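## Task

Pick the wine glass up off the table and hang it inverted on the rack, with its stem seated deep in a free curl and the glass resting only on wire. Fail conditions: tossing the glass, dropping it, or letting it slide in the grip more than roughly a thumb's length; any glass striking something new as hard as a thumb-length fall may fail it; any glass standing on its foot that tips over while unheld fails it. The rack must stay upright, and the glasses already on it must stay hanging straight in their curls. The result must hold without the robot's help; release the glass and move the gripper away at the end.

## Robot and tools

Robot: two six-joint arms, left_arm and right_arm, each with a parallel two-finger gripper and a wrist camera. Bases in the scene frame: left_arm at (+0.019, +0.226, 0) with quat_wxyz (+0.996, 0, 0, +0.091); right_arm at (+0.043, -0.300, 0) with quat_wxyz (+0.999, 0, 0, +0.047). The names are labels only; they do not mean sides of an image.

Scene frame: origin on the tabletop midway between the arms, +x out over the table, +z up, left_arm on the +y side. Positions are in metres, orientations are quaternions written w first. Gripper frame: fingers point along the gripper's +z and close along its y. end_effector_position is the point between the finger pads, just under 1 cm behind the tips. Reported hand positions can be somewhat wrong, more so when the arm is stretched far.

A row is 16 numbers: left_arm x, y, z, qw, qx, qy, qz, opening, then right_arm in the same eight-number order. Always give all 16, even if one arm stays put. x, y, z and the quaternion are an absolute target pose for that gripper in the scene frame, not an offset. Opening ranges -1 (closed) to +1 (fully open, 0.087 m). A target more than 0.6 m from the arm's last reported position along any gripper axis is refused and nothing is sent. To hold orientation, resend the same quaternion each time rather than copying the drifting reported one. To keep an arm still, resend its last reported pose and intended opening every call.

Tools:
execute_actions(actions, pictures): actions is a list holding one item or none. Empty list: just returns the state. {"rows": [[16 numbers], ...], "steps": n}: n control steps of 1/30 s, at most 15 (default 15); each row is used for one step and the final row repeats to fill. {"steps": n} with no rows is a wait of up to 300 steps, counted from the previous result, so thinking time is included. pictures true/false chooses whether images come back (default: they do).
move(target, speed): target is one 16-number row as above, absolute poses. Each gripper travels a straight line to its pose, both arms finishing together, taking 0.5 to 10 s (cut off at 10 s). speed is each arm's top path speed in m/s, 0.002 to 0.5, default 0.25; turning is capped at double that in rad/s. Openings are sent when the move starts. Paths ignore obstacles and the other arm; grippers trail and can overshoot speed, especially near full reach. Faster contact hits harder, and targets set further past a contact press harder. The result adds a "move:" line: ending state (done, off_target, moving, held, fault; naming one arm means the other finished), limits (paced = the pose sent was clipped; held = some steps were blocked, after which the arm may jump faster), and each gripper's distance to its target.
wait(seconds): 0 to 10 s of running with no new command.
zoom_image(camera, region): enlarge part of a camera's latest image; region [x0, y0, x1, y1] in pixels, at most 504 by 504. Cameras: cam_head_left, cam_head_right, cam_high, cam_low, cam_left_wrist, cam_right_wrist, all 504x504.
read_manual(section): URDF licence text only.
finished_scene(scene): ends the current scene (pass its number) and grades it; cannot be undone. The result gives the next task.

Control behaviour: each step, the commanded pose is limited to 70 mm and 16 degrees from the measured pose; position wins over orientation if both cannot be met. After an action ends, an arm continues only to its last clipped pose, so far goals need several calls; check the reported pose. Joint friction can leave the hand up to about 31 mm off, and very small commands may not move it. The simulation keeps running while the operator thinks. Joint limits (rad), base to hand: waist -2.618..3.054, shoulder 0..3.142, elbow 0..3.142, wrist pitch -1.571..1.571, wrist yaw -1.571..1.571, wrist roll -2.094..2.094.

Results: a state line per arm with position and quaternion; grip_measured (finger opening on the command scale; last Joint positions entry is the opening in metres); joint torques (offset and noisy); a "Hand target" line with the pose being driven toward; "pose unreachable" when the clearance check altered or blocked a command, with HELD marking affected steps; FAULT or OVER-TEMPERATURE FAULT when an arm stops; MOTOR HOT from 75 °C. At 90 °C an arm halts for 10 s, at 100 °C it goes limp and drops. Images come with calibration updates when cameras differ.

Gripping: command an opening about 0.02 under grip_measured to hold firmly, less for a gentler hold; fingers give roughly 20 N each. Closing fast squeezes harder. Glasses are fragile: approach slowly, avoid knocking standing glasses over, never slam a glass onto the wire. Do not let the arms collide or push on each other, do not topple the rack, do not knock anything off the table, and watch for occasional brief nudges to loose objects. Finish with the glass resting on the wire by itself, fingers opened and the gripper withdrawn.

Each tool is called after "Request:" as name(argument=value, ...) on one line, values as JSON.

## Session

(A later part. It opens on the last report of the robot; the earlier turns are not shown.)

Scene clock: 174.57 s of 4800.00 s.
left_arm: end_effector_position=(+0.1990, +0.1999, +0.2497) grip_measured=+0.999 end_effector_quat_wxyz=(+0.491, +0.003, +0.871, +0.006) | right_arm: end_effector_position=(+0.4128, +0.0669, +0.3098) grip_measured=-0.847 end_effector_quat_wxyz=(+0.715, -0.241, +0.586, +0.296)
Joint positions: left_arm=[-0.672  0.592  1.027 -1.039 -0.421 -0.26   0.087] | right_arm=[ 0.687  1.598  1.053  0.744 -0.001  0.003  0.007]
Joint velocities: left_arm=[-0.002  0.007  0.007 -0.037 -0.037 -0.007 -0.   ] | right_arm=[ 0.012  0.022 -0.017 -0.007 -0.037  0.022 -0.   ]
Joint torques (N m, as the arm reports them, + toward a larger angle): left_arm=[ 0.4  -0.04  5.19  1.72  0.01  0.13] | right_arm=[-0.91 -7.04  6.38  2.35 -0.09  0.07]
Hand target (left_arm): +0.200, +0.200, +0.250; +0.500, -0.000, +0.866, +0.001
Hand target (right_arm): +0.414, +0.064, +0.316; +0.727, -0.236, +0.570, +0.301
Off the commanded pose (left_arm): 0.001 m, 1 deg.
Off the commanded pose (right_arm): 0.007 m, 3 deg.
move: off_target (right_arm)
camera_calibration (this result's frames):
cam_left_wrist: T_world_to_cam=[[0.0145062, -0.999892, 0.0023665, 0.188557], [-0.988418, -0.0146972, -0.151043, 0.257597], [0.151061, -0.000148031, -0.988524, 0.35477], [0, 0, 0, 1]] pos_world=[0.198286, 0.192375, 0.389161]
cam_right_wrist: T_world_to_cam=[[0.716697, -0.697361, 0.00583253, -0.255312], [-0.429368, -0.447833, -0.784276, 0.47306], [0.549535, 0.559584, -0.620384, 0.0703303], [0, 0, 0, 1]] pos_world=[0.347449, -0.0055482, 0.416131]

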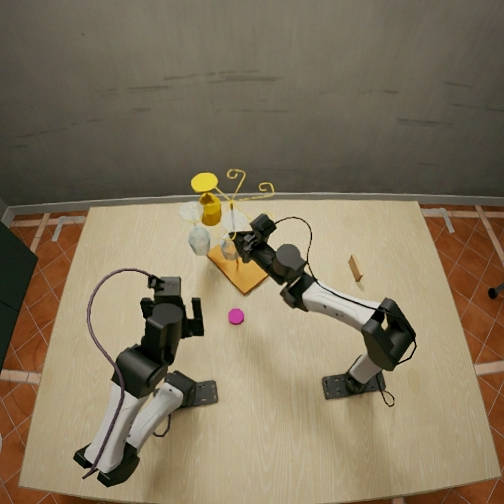

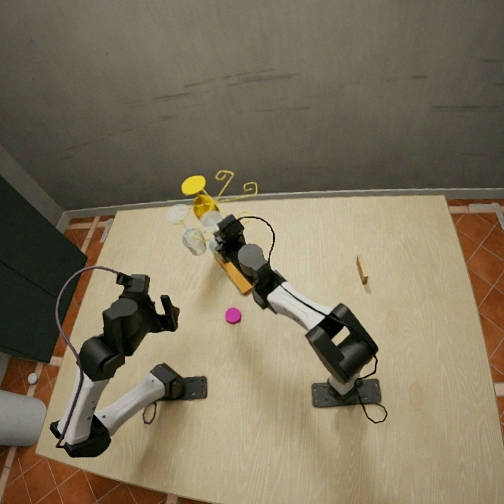

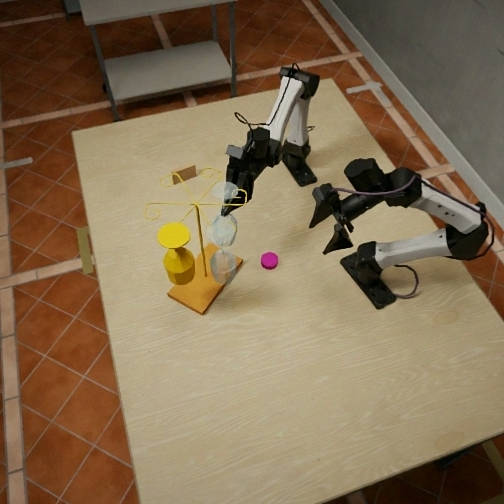

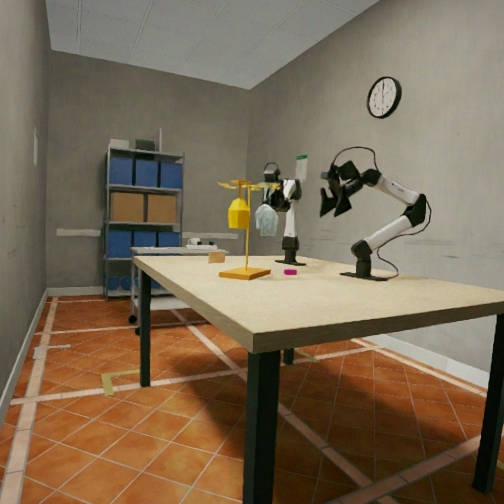

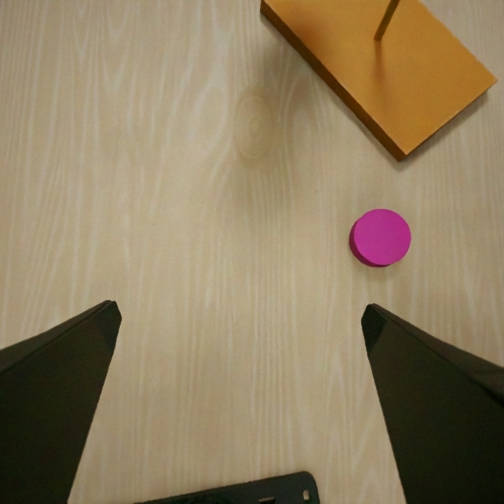

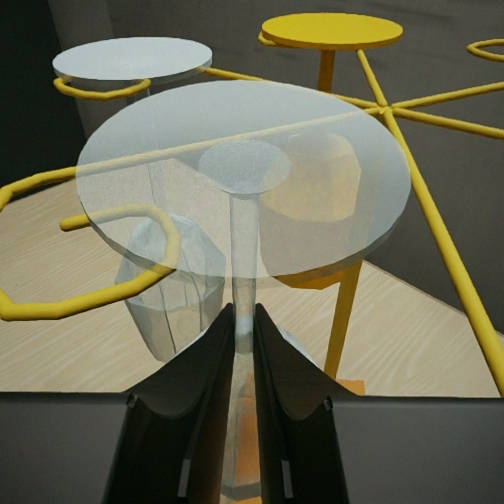

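Request:
move(target=[0.2,0.2,0.25,0.5,0,0.866,0,1,0.408,0.09,0.324,0.728,-0.236,0.569,0.302,-0.9], speed=0.015)

Scene clock: 178.50 s of 4800.00 s.
left_arm: end_effector_position=(+0.1990, +0.1999, +0.2497) grip_measured=+0.999 end_effector_quat_wxyz=(+0.491, +0.003, +0.871, +0.006) | right_arm: end_effector_position=(+0.4068, +0.0846, +0.3034) grip_measured=-0.847 end_effector_quat_wxyz=(+0.709, -0.244, +0.591, +0.296)
Joint positions: left_arm=[-0.672  0.592  1.027 -1.039 -0.421 -0.26   0.087] | right_arm=[ 0.732  1.633  1.078  0.737  0.039 -0.003  0.007]
Joint velocities: left_arm=[-0.012 -0.012  0.012  0.007  0.022  0.022  0.   ] | right_arm=[-0.007  0.002 -0.017  0.007  0.037  0.007  0.   ]
Joint torques (N m, as the arm reports them, + toward a larger angle): left_arm=[ 0.39 -0.04  5.2   1.72  0.01  0.13] | right_arm=[ 0.82 -7.05 10.48  2.14  0.28  0.03]
Hand target (left_arm): +0.200, +0.200, +0.250; +0.500, -0.000, +0.866, +0.001
Hand target (right_arm): +0.407, +0.089, +0.324; +0.727, -0.235, +0.569, +0.302
Off the commanded pose (left_arm): 0.001 m, 1 deg.
Off the commanded pose (right_arm): 0.021 m, 4 deg.
move: off_target (right_arm)
camera_calibration (this result's frames):
cam_left_wrist: T_world_to_cam=[[0.0145062, -0.999892, 0.0023665, 0.188557], [-0.988418, -0.0146972, -0.151043, 0.257597], [0.151061, -0.000148031, -0.988524, 0.35477], [0, 0, 0, 1]] pos_world=[0.198286, 0.192375, 0.389161]
cam_right_wrist: T_world_to_cam=[[0.720172, -0.693782, 0.00427844, -0.239933], [-0.436556, -0.457937, -0.774411, 0.474135], [0.539232, 0.555841, -0.632669, 0.0680369], [0, 0, 0, 1]] pos_world=[0.343092, 0.0128451, 0.411247]

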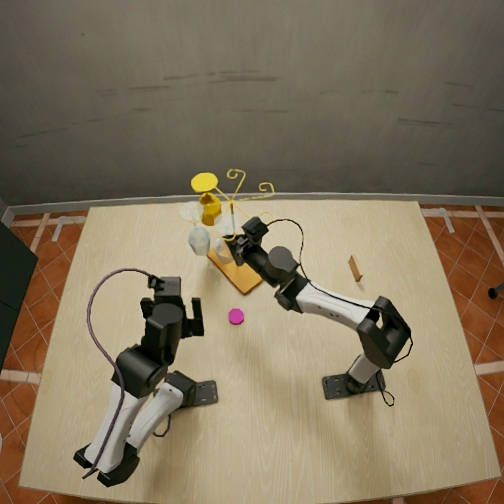

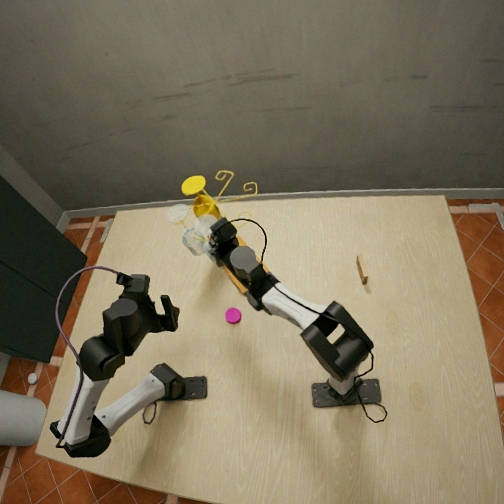

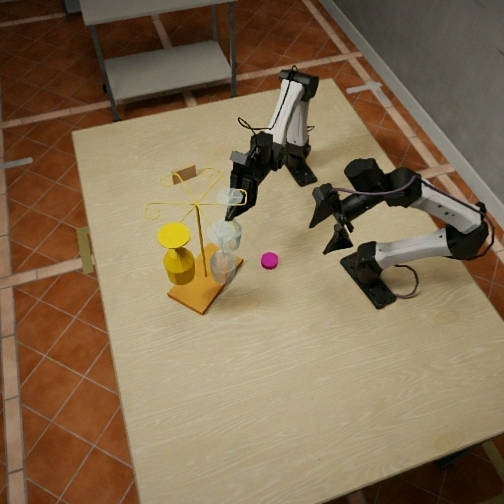

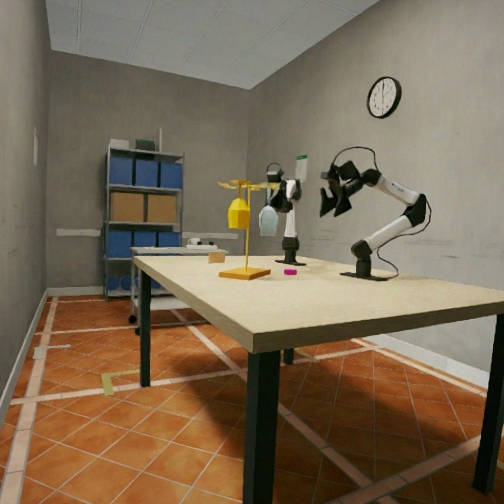

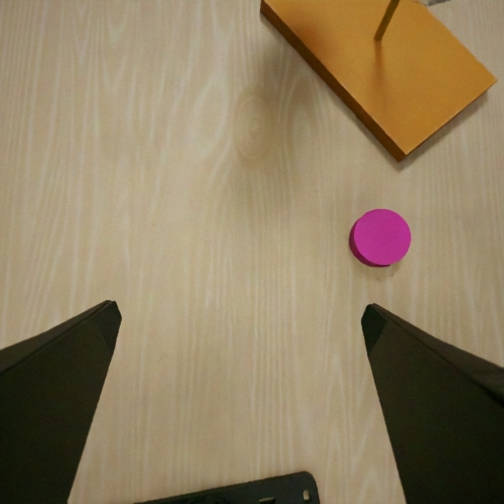

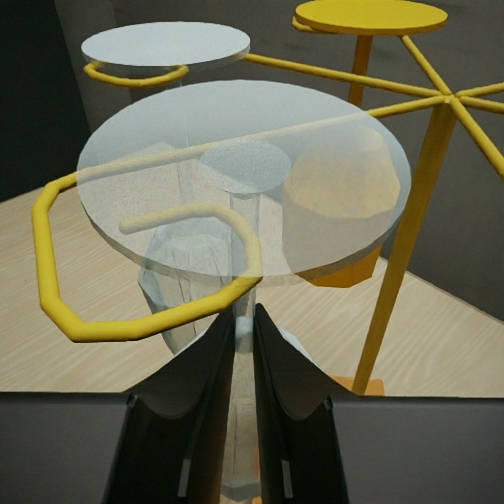

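Request:
move(target=[0.2,0.2,0.25,0.5,0,0.866,0,1,0.391,0.101,0.331,0.728,-0.236,0.569,0.302,-0.9], speed=0.012)

Scene clock: 183.80 s of 4800.00 s.
left_arm: end_effector_position=(+0.1990, +0.1999, +0.2497) grip_measured=+0.999 end_effector_quat_wxyz=(+0.491, +0.003, +0.871, +0.006) | right_arm: end_effector_position=(+0.3921, +0.0974, +0.3031) grip_measured=-0.847 end_effector_quat_wxyz=(+0.709, -0.246, +0.591, +0.295)
Joint positions: left_arm=[-0.672  0.592  1.027 -1.039 -0.421 -0.26   0.087] | right_arm=[ 0.789  1.633  1.078  0.736  0.094 -0.017  0.007]
Joint velocities: left_arm=[-0.007 -0.007 -0.007 -0.007  0.051  0.007 -0.   ] | right_arm=[-0.007  0.012 -0.007  0.007 -0.022  0.007  0.001]
Joint torques (N m, as the arm reports them, + toward a larger angle): left_arm=[ 0.4  -0.04  5.21  1.72  0.01  0.13] | right_arm=[ 0.84 -8.33 11.16  1.91  0.11  0.04]
Hand target (left_arm): +0.200, +0.200, +0.250; +0.500, -0.000, +0.866, +0.001
Hand target (right_arm): +0.390, +0.099, +0.331; +0.728, -0.235, +0.569, +0.302
Off the commanded pose (left_arm): 0.001 m, 1 deg.
Off the commanded pose (right_arm): 0.028 m, 4 deg.
move: off_target (right_arm)
camera_calibration (this result's frames):
cam_left_wrist: T_world_to_cam=[[0.0145062, -0.999892, 0.0023665, 0.188557], [-0.988418, -0.0146972, -0.151043, 0.257597], [0.151061, -0.000148031, -0.988524, 0.35477], [0, 0, 0, 1]] pos_world=[0.198286, 0.192375, 0.389161]
cam_right_wrist: T_world_to_cam=[[0.71982, -0.694113, 0.00818028, -0.221391], [-0.435414, -0.460655, -0.773441, 0.472841], [0.540624, 0.553176, -0.633815, 0.0687333], [0, 0, 0, 1]] pos_world=[0.328084, 0.0261242, 0.41109]

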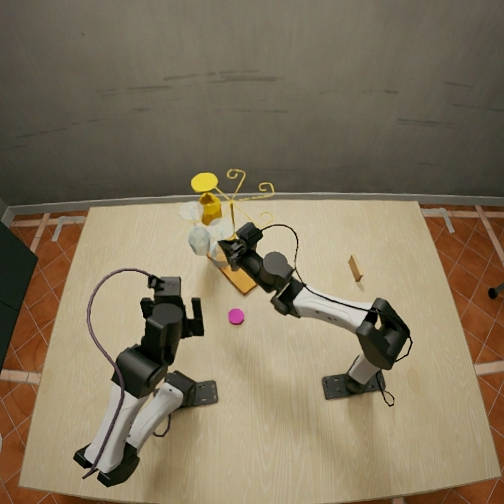

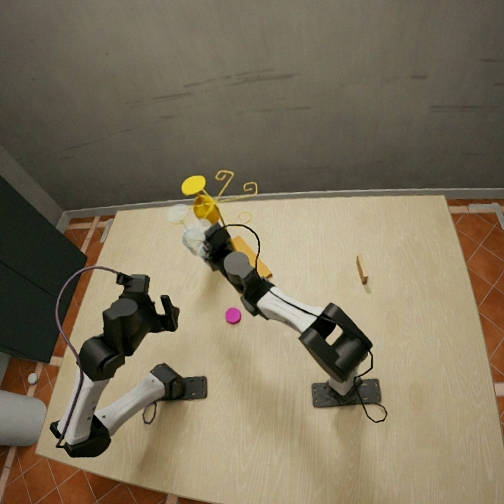

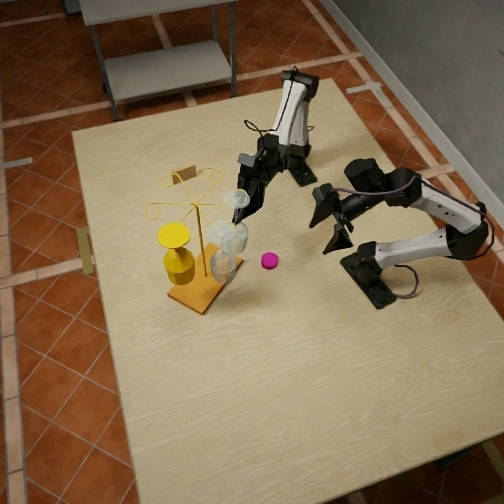

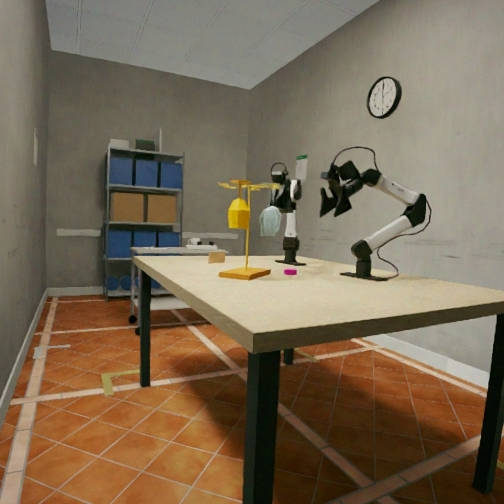

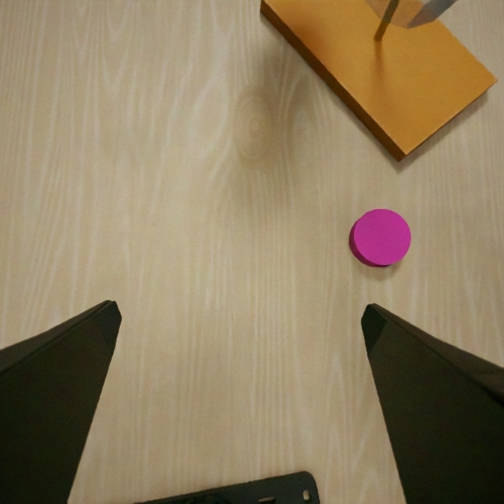

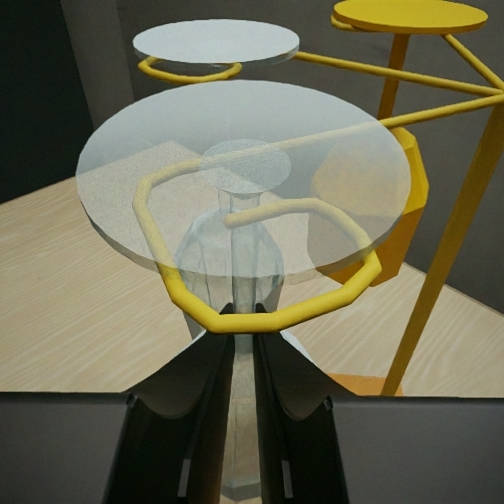

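Request:
move(target=[0.2,0.2,0.25,0.5,0,0.866,0,1,0.379,0.103,0.322,0.728,-0.236,0.569,0.302,-0.9], speed=0.012)

Scene clock: 188.30 s of 4800.00 s.
left_arm: end_effector_position=(+0.1990, +0.1999, +0.2497) grip_measured=+0.999 end_effector_quat_wxyz=(+0.491, +0.003, +0.871, +0.006) | right_arm: end_effector_position=(+0.3838, +0.1039, +0.3035) grip_measured=-0.847 end_effector_quat_wxyz=(+0.710, -0.246, +0.591, +0.294)
Joint positions: left_arm=[-0.672  0.592  1.027 -1.039 -0.421 -0.26   0.087] | right_arm=[ 0.819  1.633  1.078  0.738  0.125 -0.025  0.007]
Joint velocities: left_arm=[-0.027 -0.002 -0.002 -0.007 -0.022 -0.139 -0.001] | right_arm=[-0.002 -0.012 -0.022 -0.037  0.037 -0.022 -0.001]
Joint torques (N m, as the arm reports them, + toward a larger angle): left_arm=[ 0.39 -0.04  5.21  1.72  0.01  0.13] | right_arm=[ 0.97 -8.93  7.18  2.26  0.14  0.08]
Hand target (left_arm): +0.200, +0.200, +0.250; +0.500, -0.000, +0.866, +0.001
Hand target (right_arm): +0.379, +0.102, +0.322; +0.727, -0.235, +0.570, +0.302
Off the commanded pose (left_arm): 0.001 m, 1 deg.
Off the commanded pose (right_arm): 0.019 m, 4 deg.
move: off_target (right_arm)
camera_calibration (this result's frames):
cam_left_wrist: T_world_to_cam=[[0.0145062, -0.999892, 0.0023665, 0.188557], [-0.988418, -0.0146972, -0.151043, 0.257597], [0.151061, -0.000148031, -0.988524, 0.35477], [0, 0, 0, 1]] pos_world=[0.198286, 0.192375, 0.389161]
cam_right_wrist: T_world_to_cam=[[0.719196, -0.694736, 0.00997504, -0.211208], [-0.434143, -0.460544, -0.774222, 0.472279], [0.542474, 0.552486, -0.632836, 0.0688802], [0, 0, 0, 1]] pos_world=[0.319571, 0.0327163, 0.411345]

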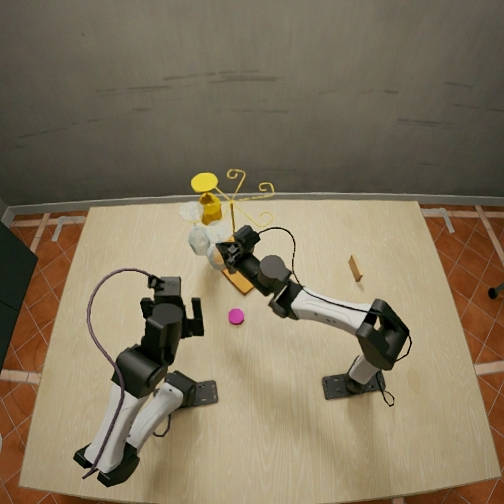

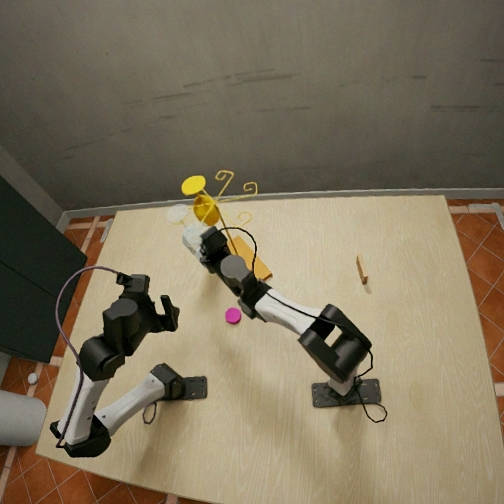

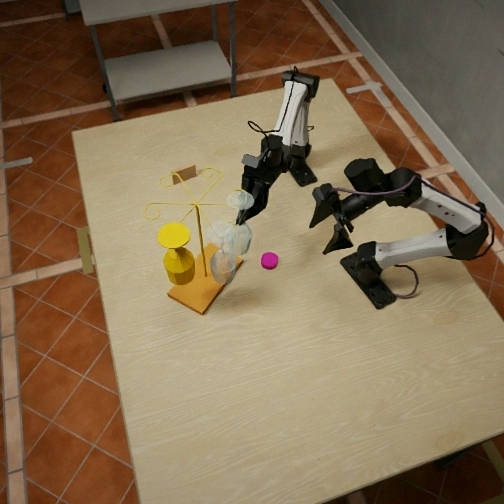

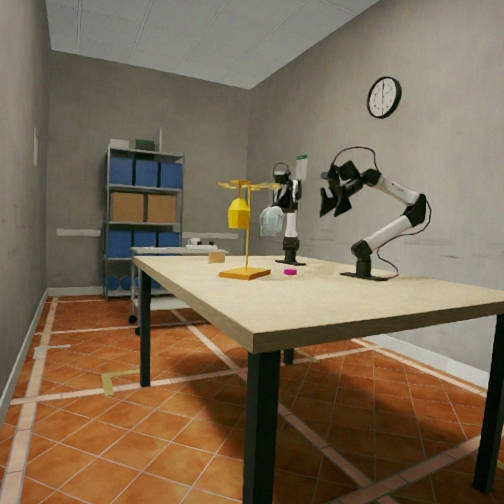

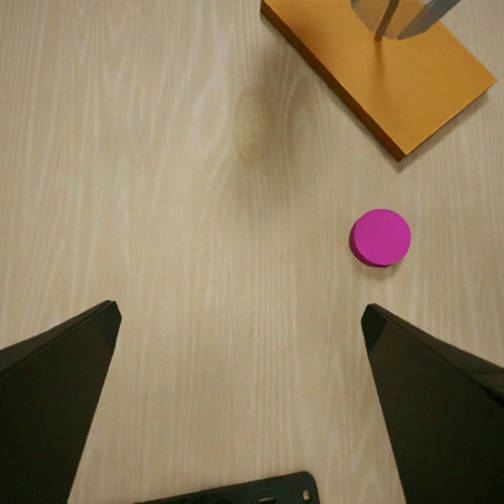

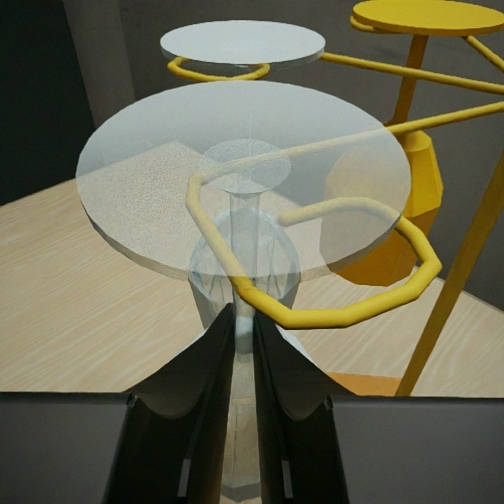

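Pull back ~1.8 cm (right slack absorbs some).

Request:
move(target=[0.2,0.2,0.25,0.5,0,0.866,0,1,0.372,0.083,0.322,0.728,-0.236,0.569,0.302,-0.9], speed=0.012)

Scene clock: 192.57 s of 4800.00 s.
left_arm: end_effector_position=(+0.1990, +0.1999, +0.2497) grip_measured=+0.999 end_effector_quat_wxyz=(+0.491, +0.003, +0.871, +0.006) | right_arm: end_effector_position=(+0.3730, +0.0896, +0.3059) grip_measured=-0.847 end_effector_quat_wxyz=(+0.711, -0.245, +0.590, +0.294)
Joint positions: left_arm=[-0.672  0.592  1.027 -1.039 -0.421 -0.26   0.087] | right_arm=[ 0.819  1.563  1.014  0.736  0.125 -0.025  0.007]
Joint velocities: left_arm=[ 0.007 -0.002  0.002  0.051 -0.037 -0.007 -0.001] | right_arm=[ 0.007 -0.002 -0.002 -0.051  0.022  0.037 -0.001]
Joint torques (N m, as the arm reports them, + toward a larger angle): left_arm=[ 0.4  -0.04  5.21  1.72  0.01  0.13] | right_arm=[-0.97 -8.83  6.16  2.27 -0.05  0.06]
Hand target (left_arm): +0.200, +0.200, +0.250; +0.500, -0.000, +0.866, +0.001
Hand target (right_arm): +0.372, +0.083, +0.321; +0.728, -0.236, +0.569, +0.301
Off the commanded pose (left_arm): 0.001 m, 1 deg.
Off the commanded pose (right_arm): 0.017 m, 3 deg.
move: off_target (right_arm)
camera_calibration (this result's frames):
cam_left_wrist: T_world_to_cam=[[0.0145062, -0.999892, 0.0023665, 0.188557], [-0.988418, -0.0146972, -0.151043, 0.257597], [0.151061, -0.000148031, -0.988524, 0.35477], [0, 0, 0, 1]] pos_world=[0.198286, 0.192375, 0.389161]
cam_right_wrist: T_world_to_cam=[[0.718814, -0.695126, 0.0103159, -0.213248], [-0.432566, -0.458825, -0.776123, 0.462713], [0.544236, 0.553426, -0.630498, 0.0827783], [0, 0, 0, 1]] pos_world=[0.308389, 0.0182586, 0.413514]

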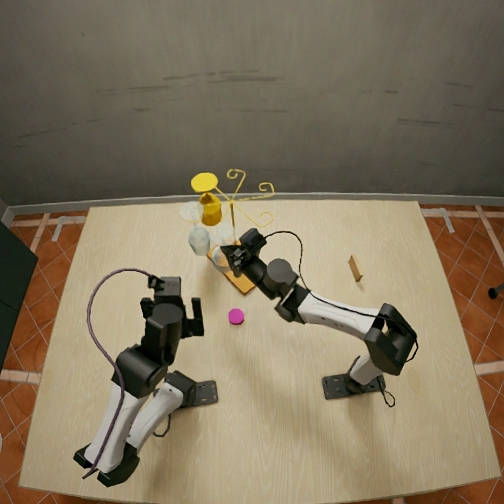

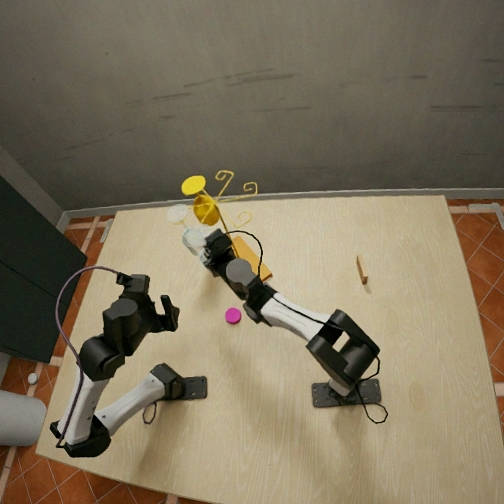

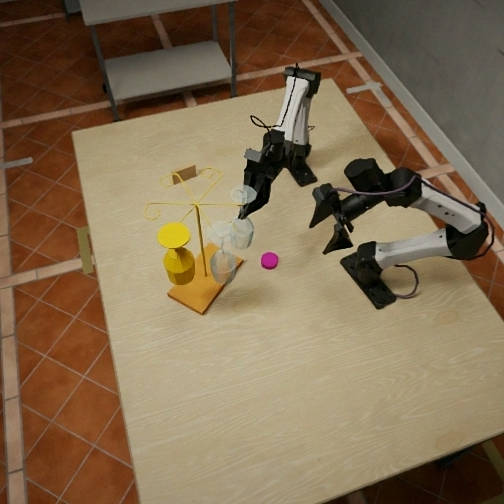

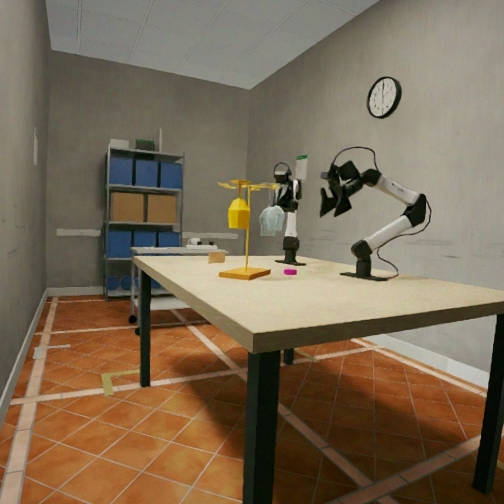

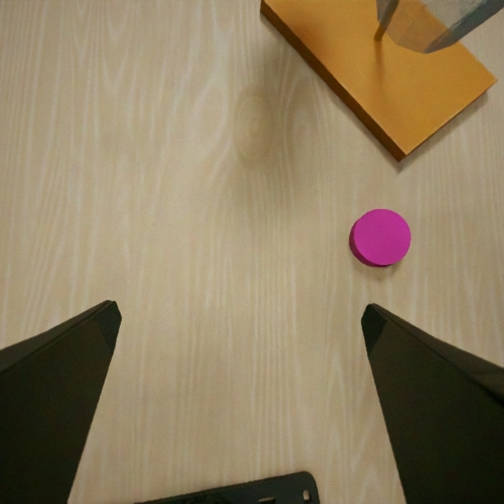

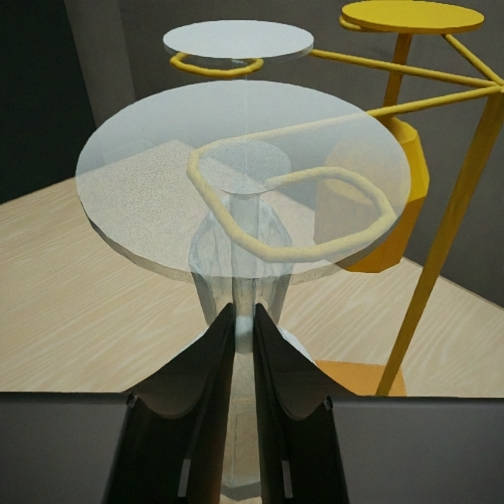

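Request:
move(target=[0.2,0.2,0.25,0.5,0,0.866,0,1,0.377,0.068,0.322,0.728,-0.236,0.569,0.302,-0.9], speed=0.012)

Request:
move(target=[0.2,0.2,0.25,0.5,0,0.866,0,1,0.372,0.061,0.322,0.675,-0.261,0.63,0.28,-0.9], speed=0.02)

Scene clock: 197.50 s of 4800.00 s.
left_arm: end_effector_position=(+0.1991, +0.1999, +0.2497) grip_measured=+0.999 end_effector_quat_wxyz=(+0.491, +0.003, +0.871, +0.006) | right_arm: end_effector_position=(+0.3792, +0.0737, +0.3039) grip_measured=-0.847 end_effector_quat_wxyz=(+0.711, -0.247, +0.592, +0.289)
Joint positions: left_arm=[-0.672  0.592  1.027 -1.039 -0.421 -0.26   0.087] | right_arm=[ 0.777  1.531  0.983  0.727  0.088 -0.025  0.007]
Joint velocities: left_arm=[-0.002  0.002 -0.002 -0.051 -0.007 -0.022 -0.001] | right_arm=[-0.002 -0.012 -0.002 -0.022  0.007  0.007  0.   ]
Joint torques (N m, as the arm reports them, + toward a larger angle): left_arm=[ 0.4  -0.04  5.21  1.72  0.01  0.13] | right_arm=[-1.05 -8.52  6.3   2.33 -0.1   0.14]
Hand target (left_arm): +0.200, +0.200, +0.250; +0.500, -0.000, +0.866, +0.001
Hand target (right_arm): +0.377, +0.068, +0.322; +0.728, -0.236, +0.569, +0.301
Off the commanded pose (left_arm): 0.001 m, 1 deg.
Off the commanded pose (right_arm): 0.019 m, 4 deg.
move: off_target (right_arm)
camera_calibration (this result's frames):
cam_left_wrist: T_world_to_cam=[[0.0145054, -0.999892, 0.00255085, 0.18848], [-0.988367, -0.0147244, -0.151373, 0.25774], [0.151394, -0.000325455, -0.988473, 0.354784], [0, 0, 0, 1]] pos_world=[0.198296, 0.19237, 0.389228]
cam_right_wrist: T_world_to_cam=[[0.714667, -0.69924, 0.0177252, -0.229152], [-0.435375, -0.464528, -0.771143, 0.456534], [0.547448, 0.543394, -0.636415, 0.0882484], [0, 0, 0, 1]] pos_world=[0.31422, 0.00388694, 0.412278]

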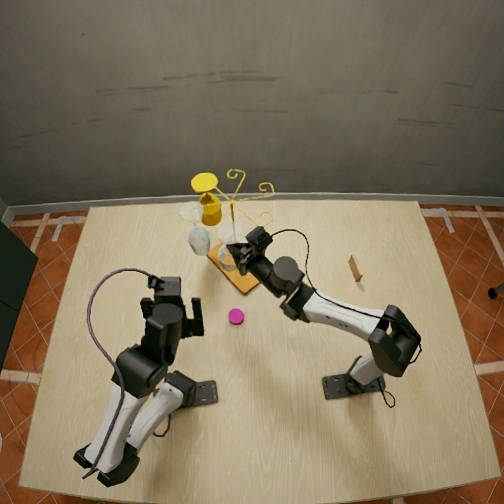

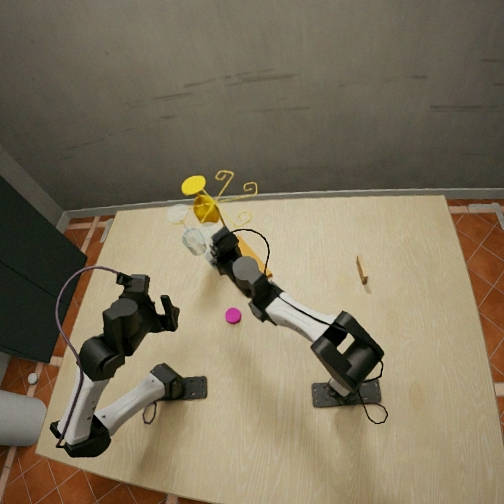

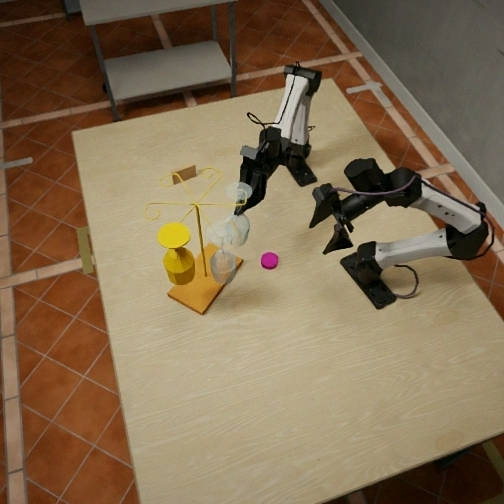

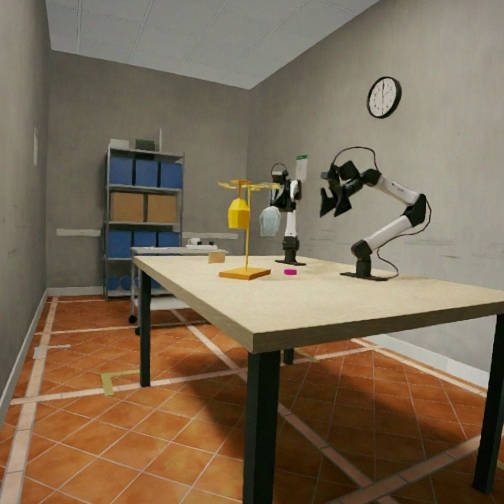

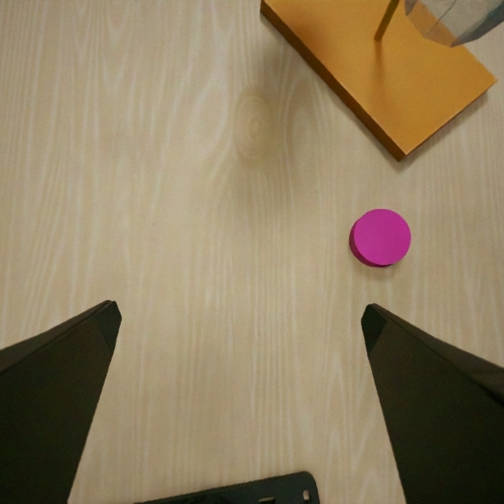

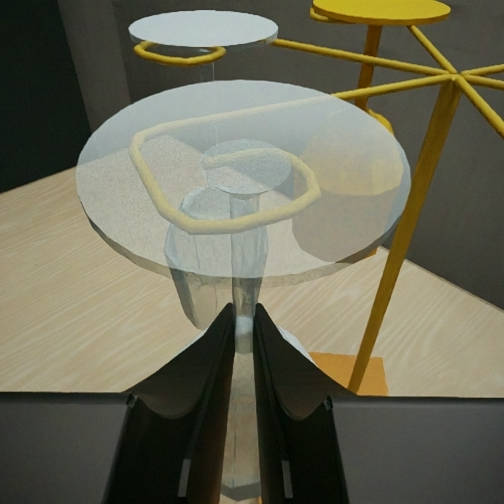

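Scene clock: 200.47 s of 4800.00 s.
left_arm: end_effector_position=(+0.1991, +0.1999, +0.2497) grip_measured=+0.999 end_effector_quat_wxyz=(+0.491, +0.003, +0.871, +0.006) | right_arm: end_effector_position=(+0.3701, +0.0643, +0.2987) grip_measured=-0.847 end_effector_quat_wxyz=(+0.662, -0.273, +0.643, +0.272)
Joint positions: left_arm=[-0.672  0.592  1.027 -1.039 -0.421 -0.26   0.087] | right_arm=[ 0.774  1.458  1.053  0.429  0.078 -0.013  0.007]
Joint velocities: left_arm=[ 0.007 -0.022 -0.012 -0.066  0.051 -0.007 -0.001] | right_arm=[-0.002 -0.002 -0.007  0.022  0.066 -0.007  0.   ]
Joint torques (N m, as the arm reports them, + toward a larger angle): left_arm=[ 0.4  -0.05  5.21  1.72  0.01  0.13] | right_arm=[-1.11 -7.96 10.75  1.87 -0.04  0.11]
Hand target (left_arm): +0.200, +0.200, +0.250; +0.500, -0.000, +0.866, +0.001
Hand target (right_arm): +0.371, +0.060, +0.322; +0.675, -0.262, +0.630, +0.281
Off the commanded pose (left_arm): 0.001 m, 1 deg.
Off the commanded pose (right_arm): 0.024 m, 3 deg.
move: off_target (right_arm)
camera_calibration (this result's frames):
cam_left_wrist: T_world_to_cam=[[0.0145054, -0.999892, 0.00255085, 0.18848], [-0.988367, -0.0147244, -0.151373, 0.25774], [0.151394, -0.000325455, -0.988473, 0.354784], [0, 0, 0, 1]] pos_world=[0.198296, 0.19237, 0.389228]
cam_right_wrist: T_world_to_cam=[[0.722705, -0.690952, 0.0168233, -0.232388], [-0.508461, -0.547999, -0.664201, 0.444618], [0.468151, 0.471467, -0.747364, 0.162105], [0, 0, 0, 1]] pos_world=[0.318129, 0.00665425, 0.420377]

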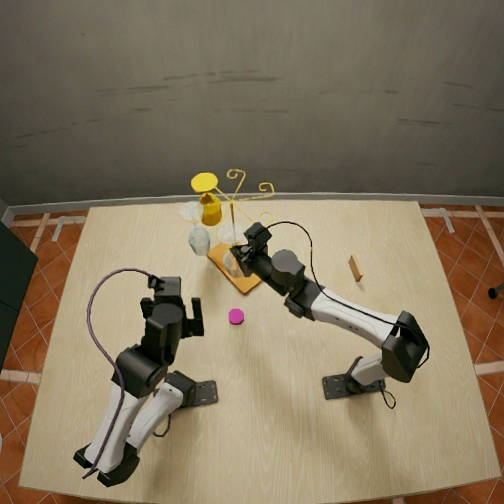

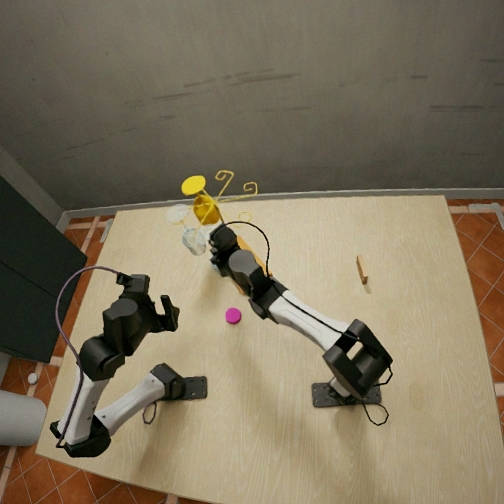

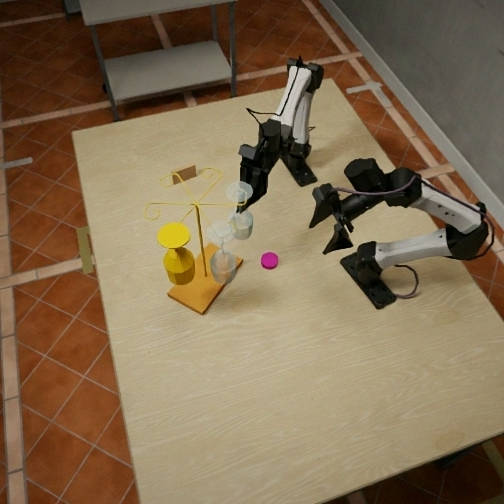

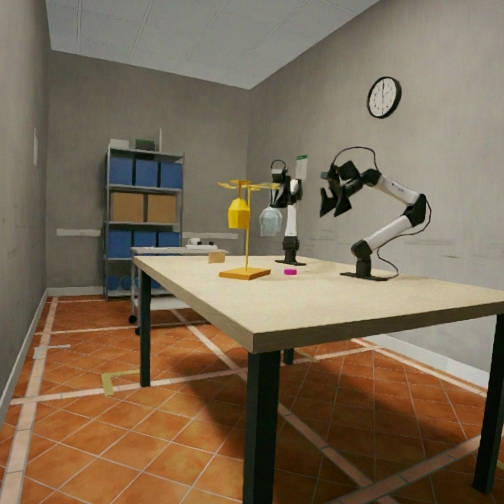

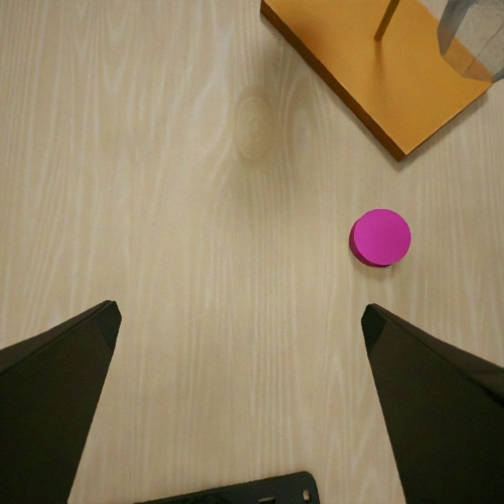

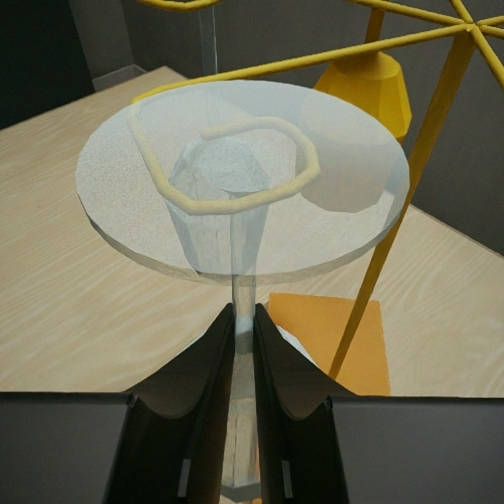

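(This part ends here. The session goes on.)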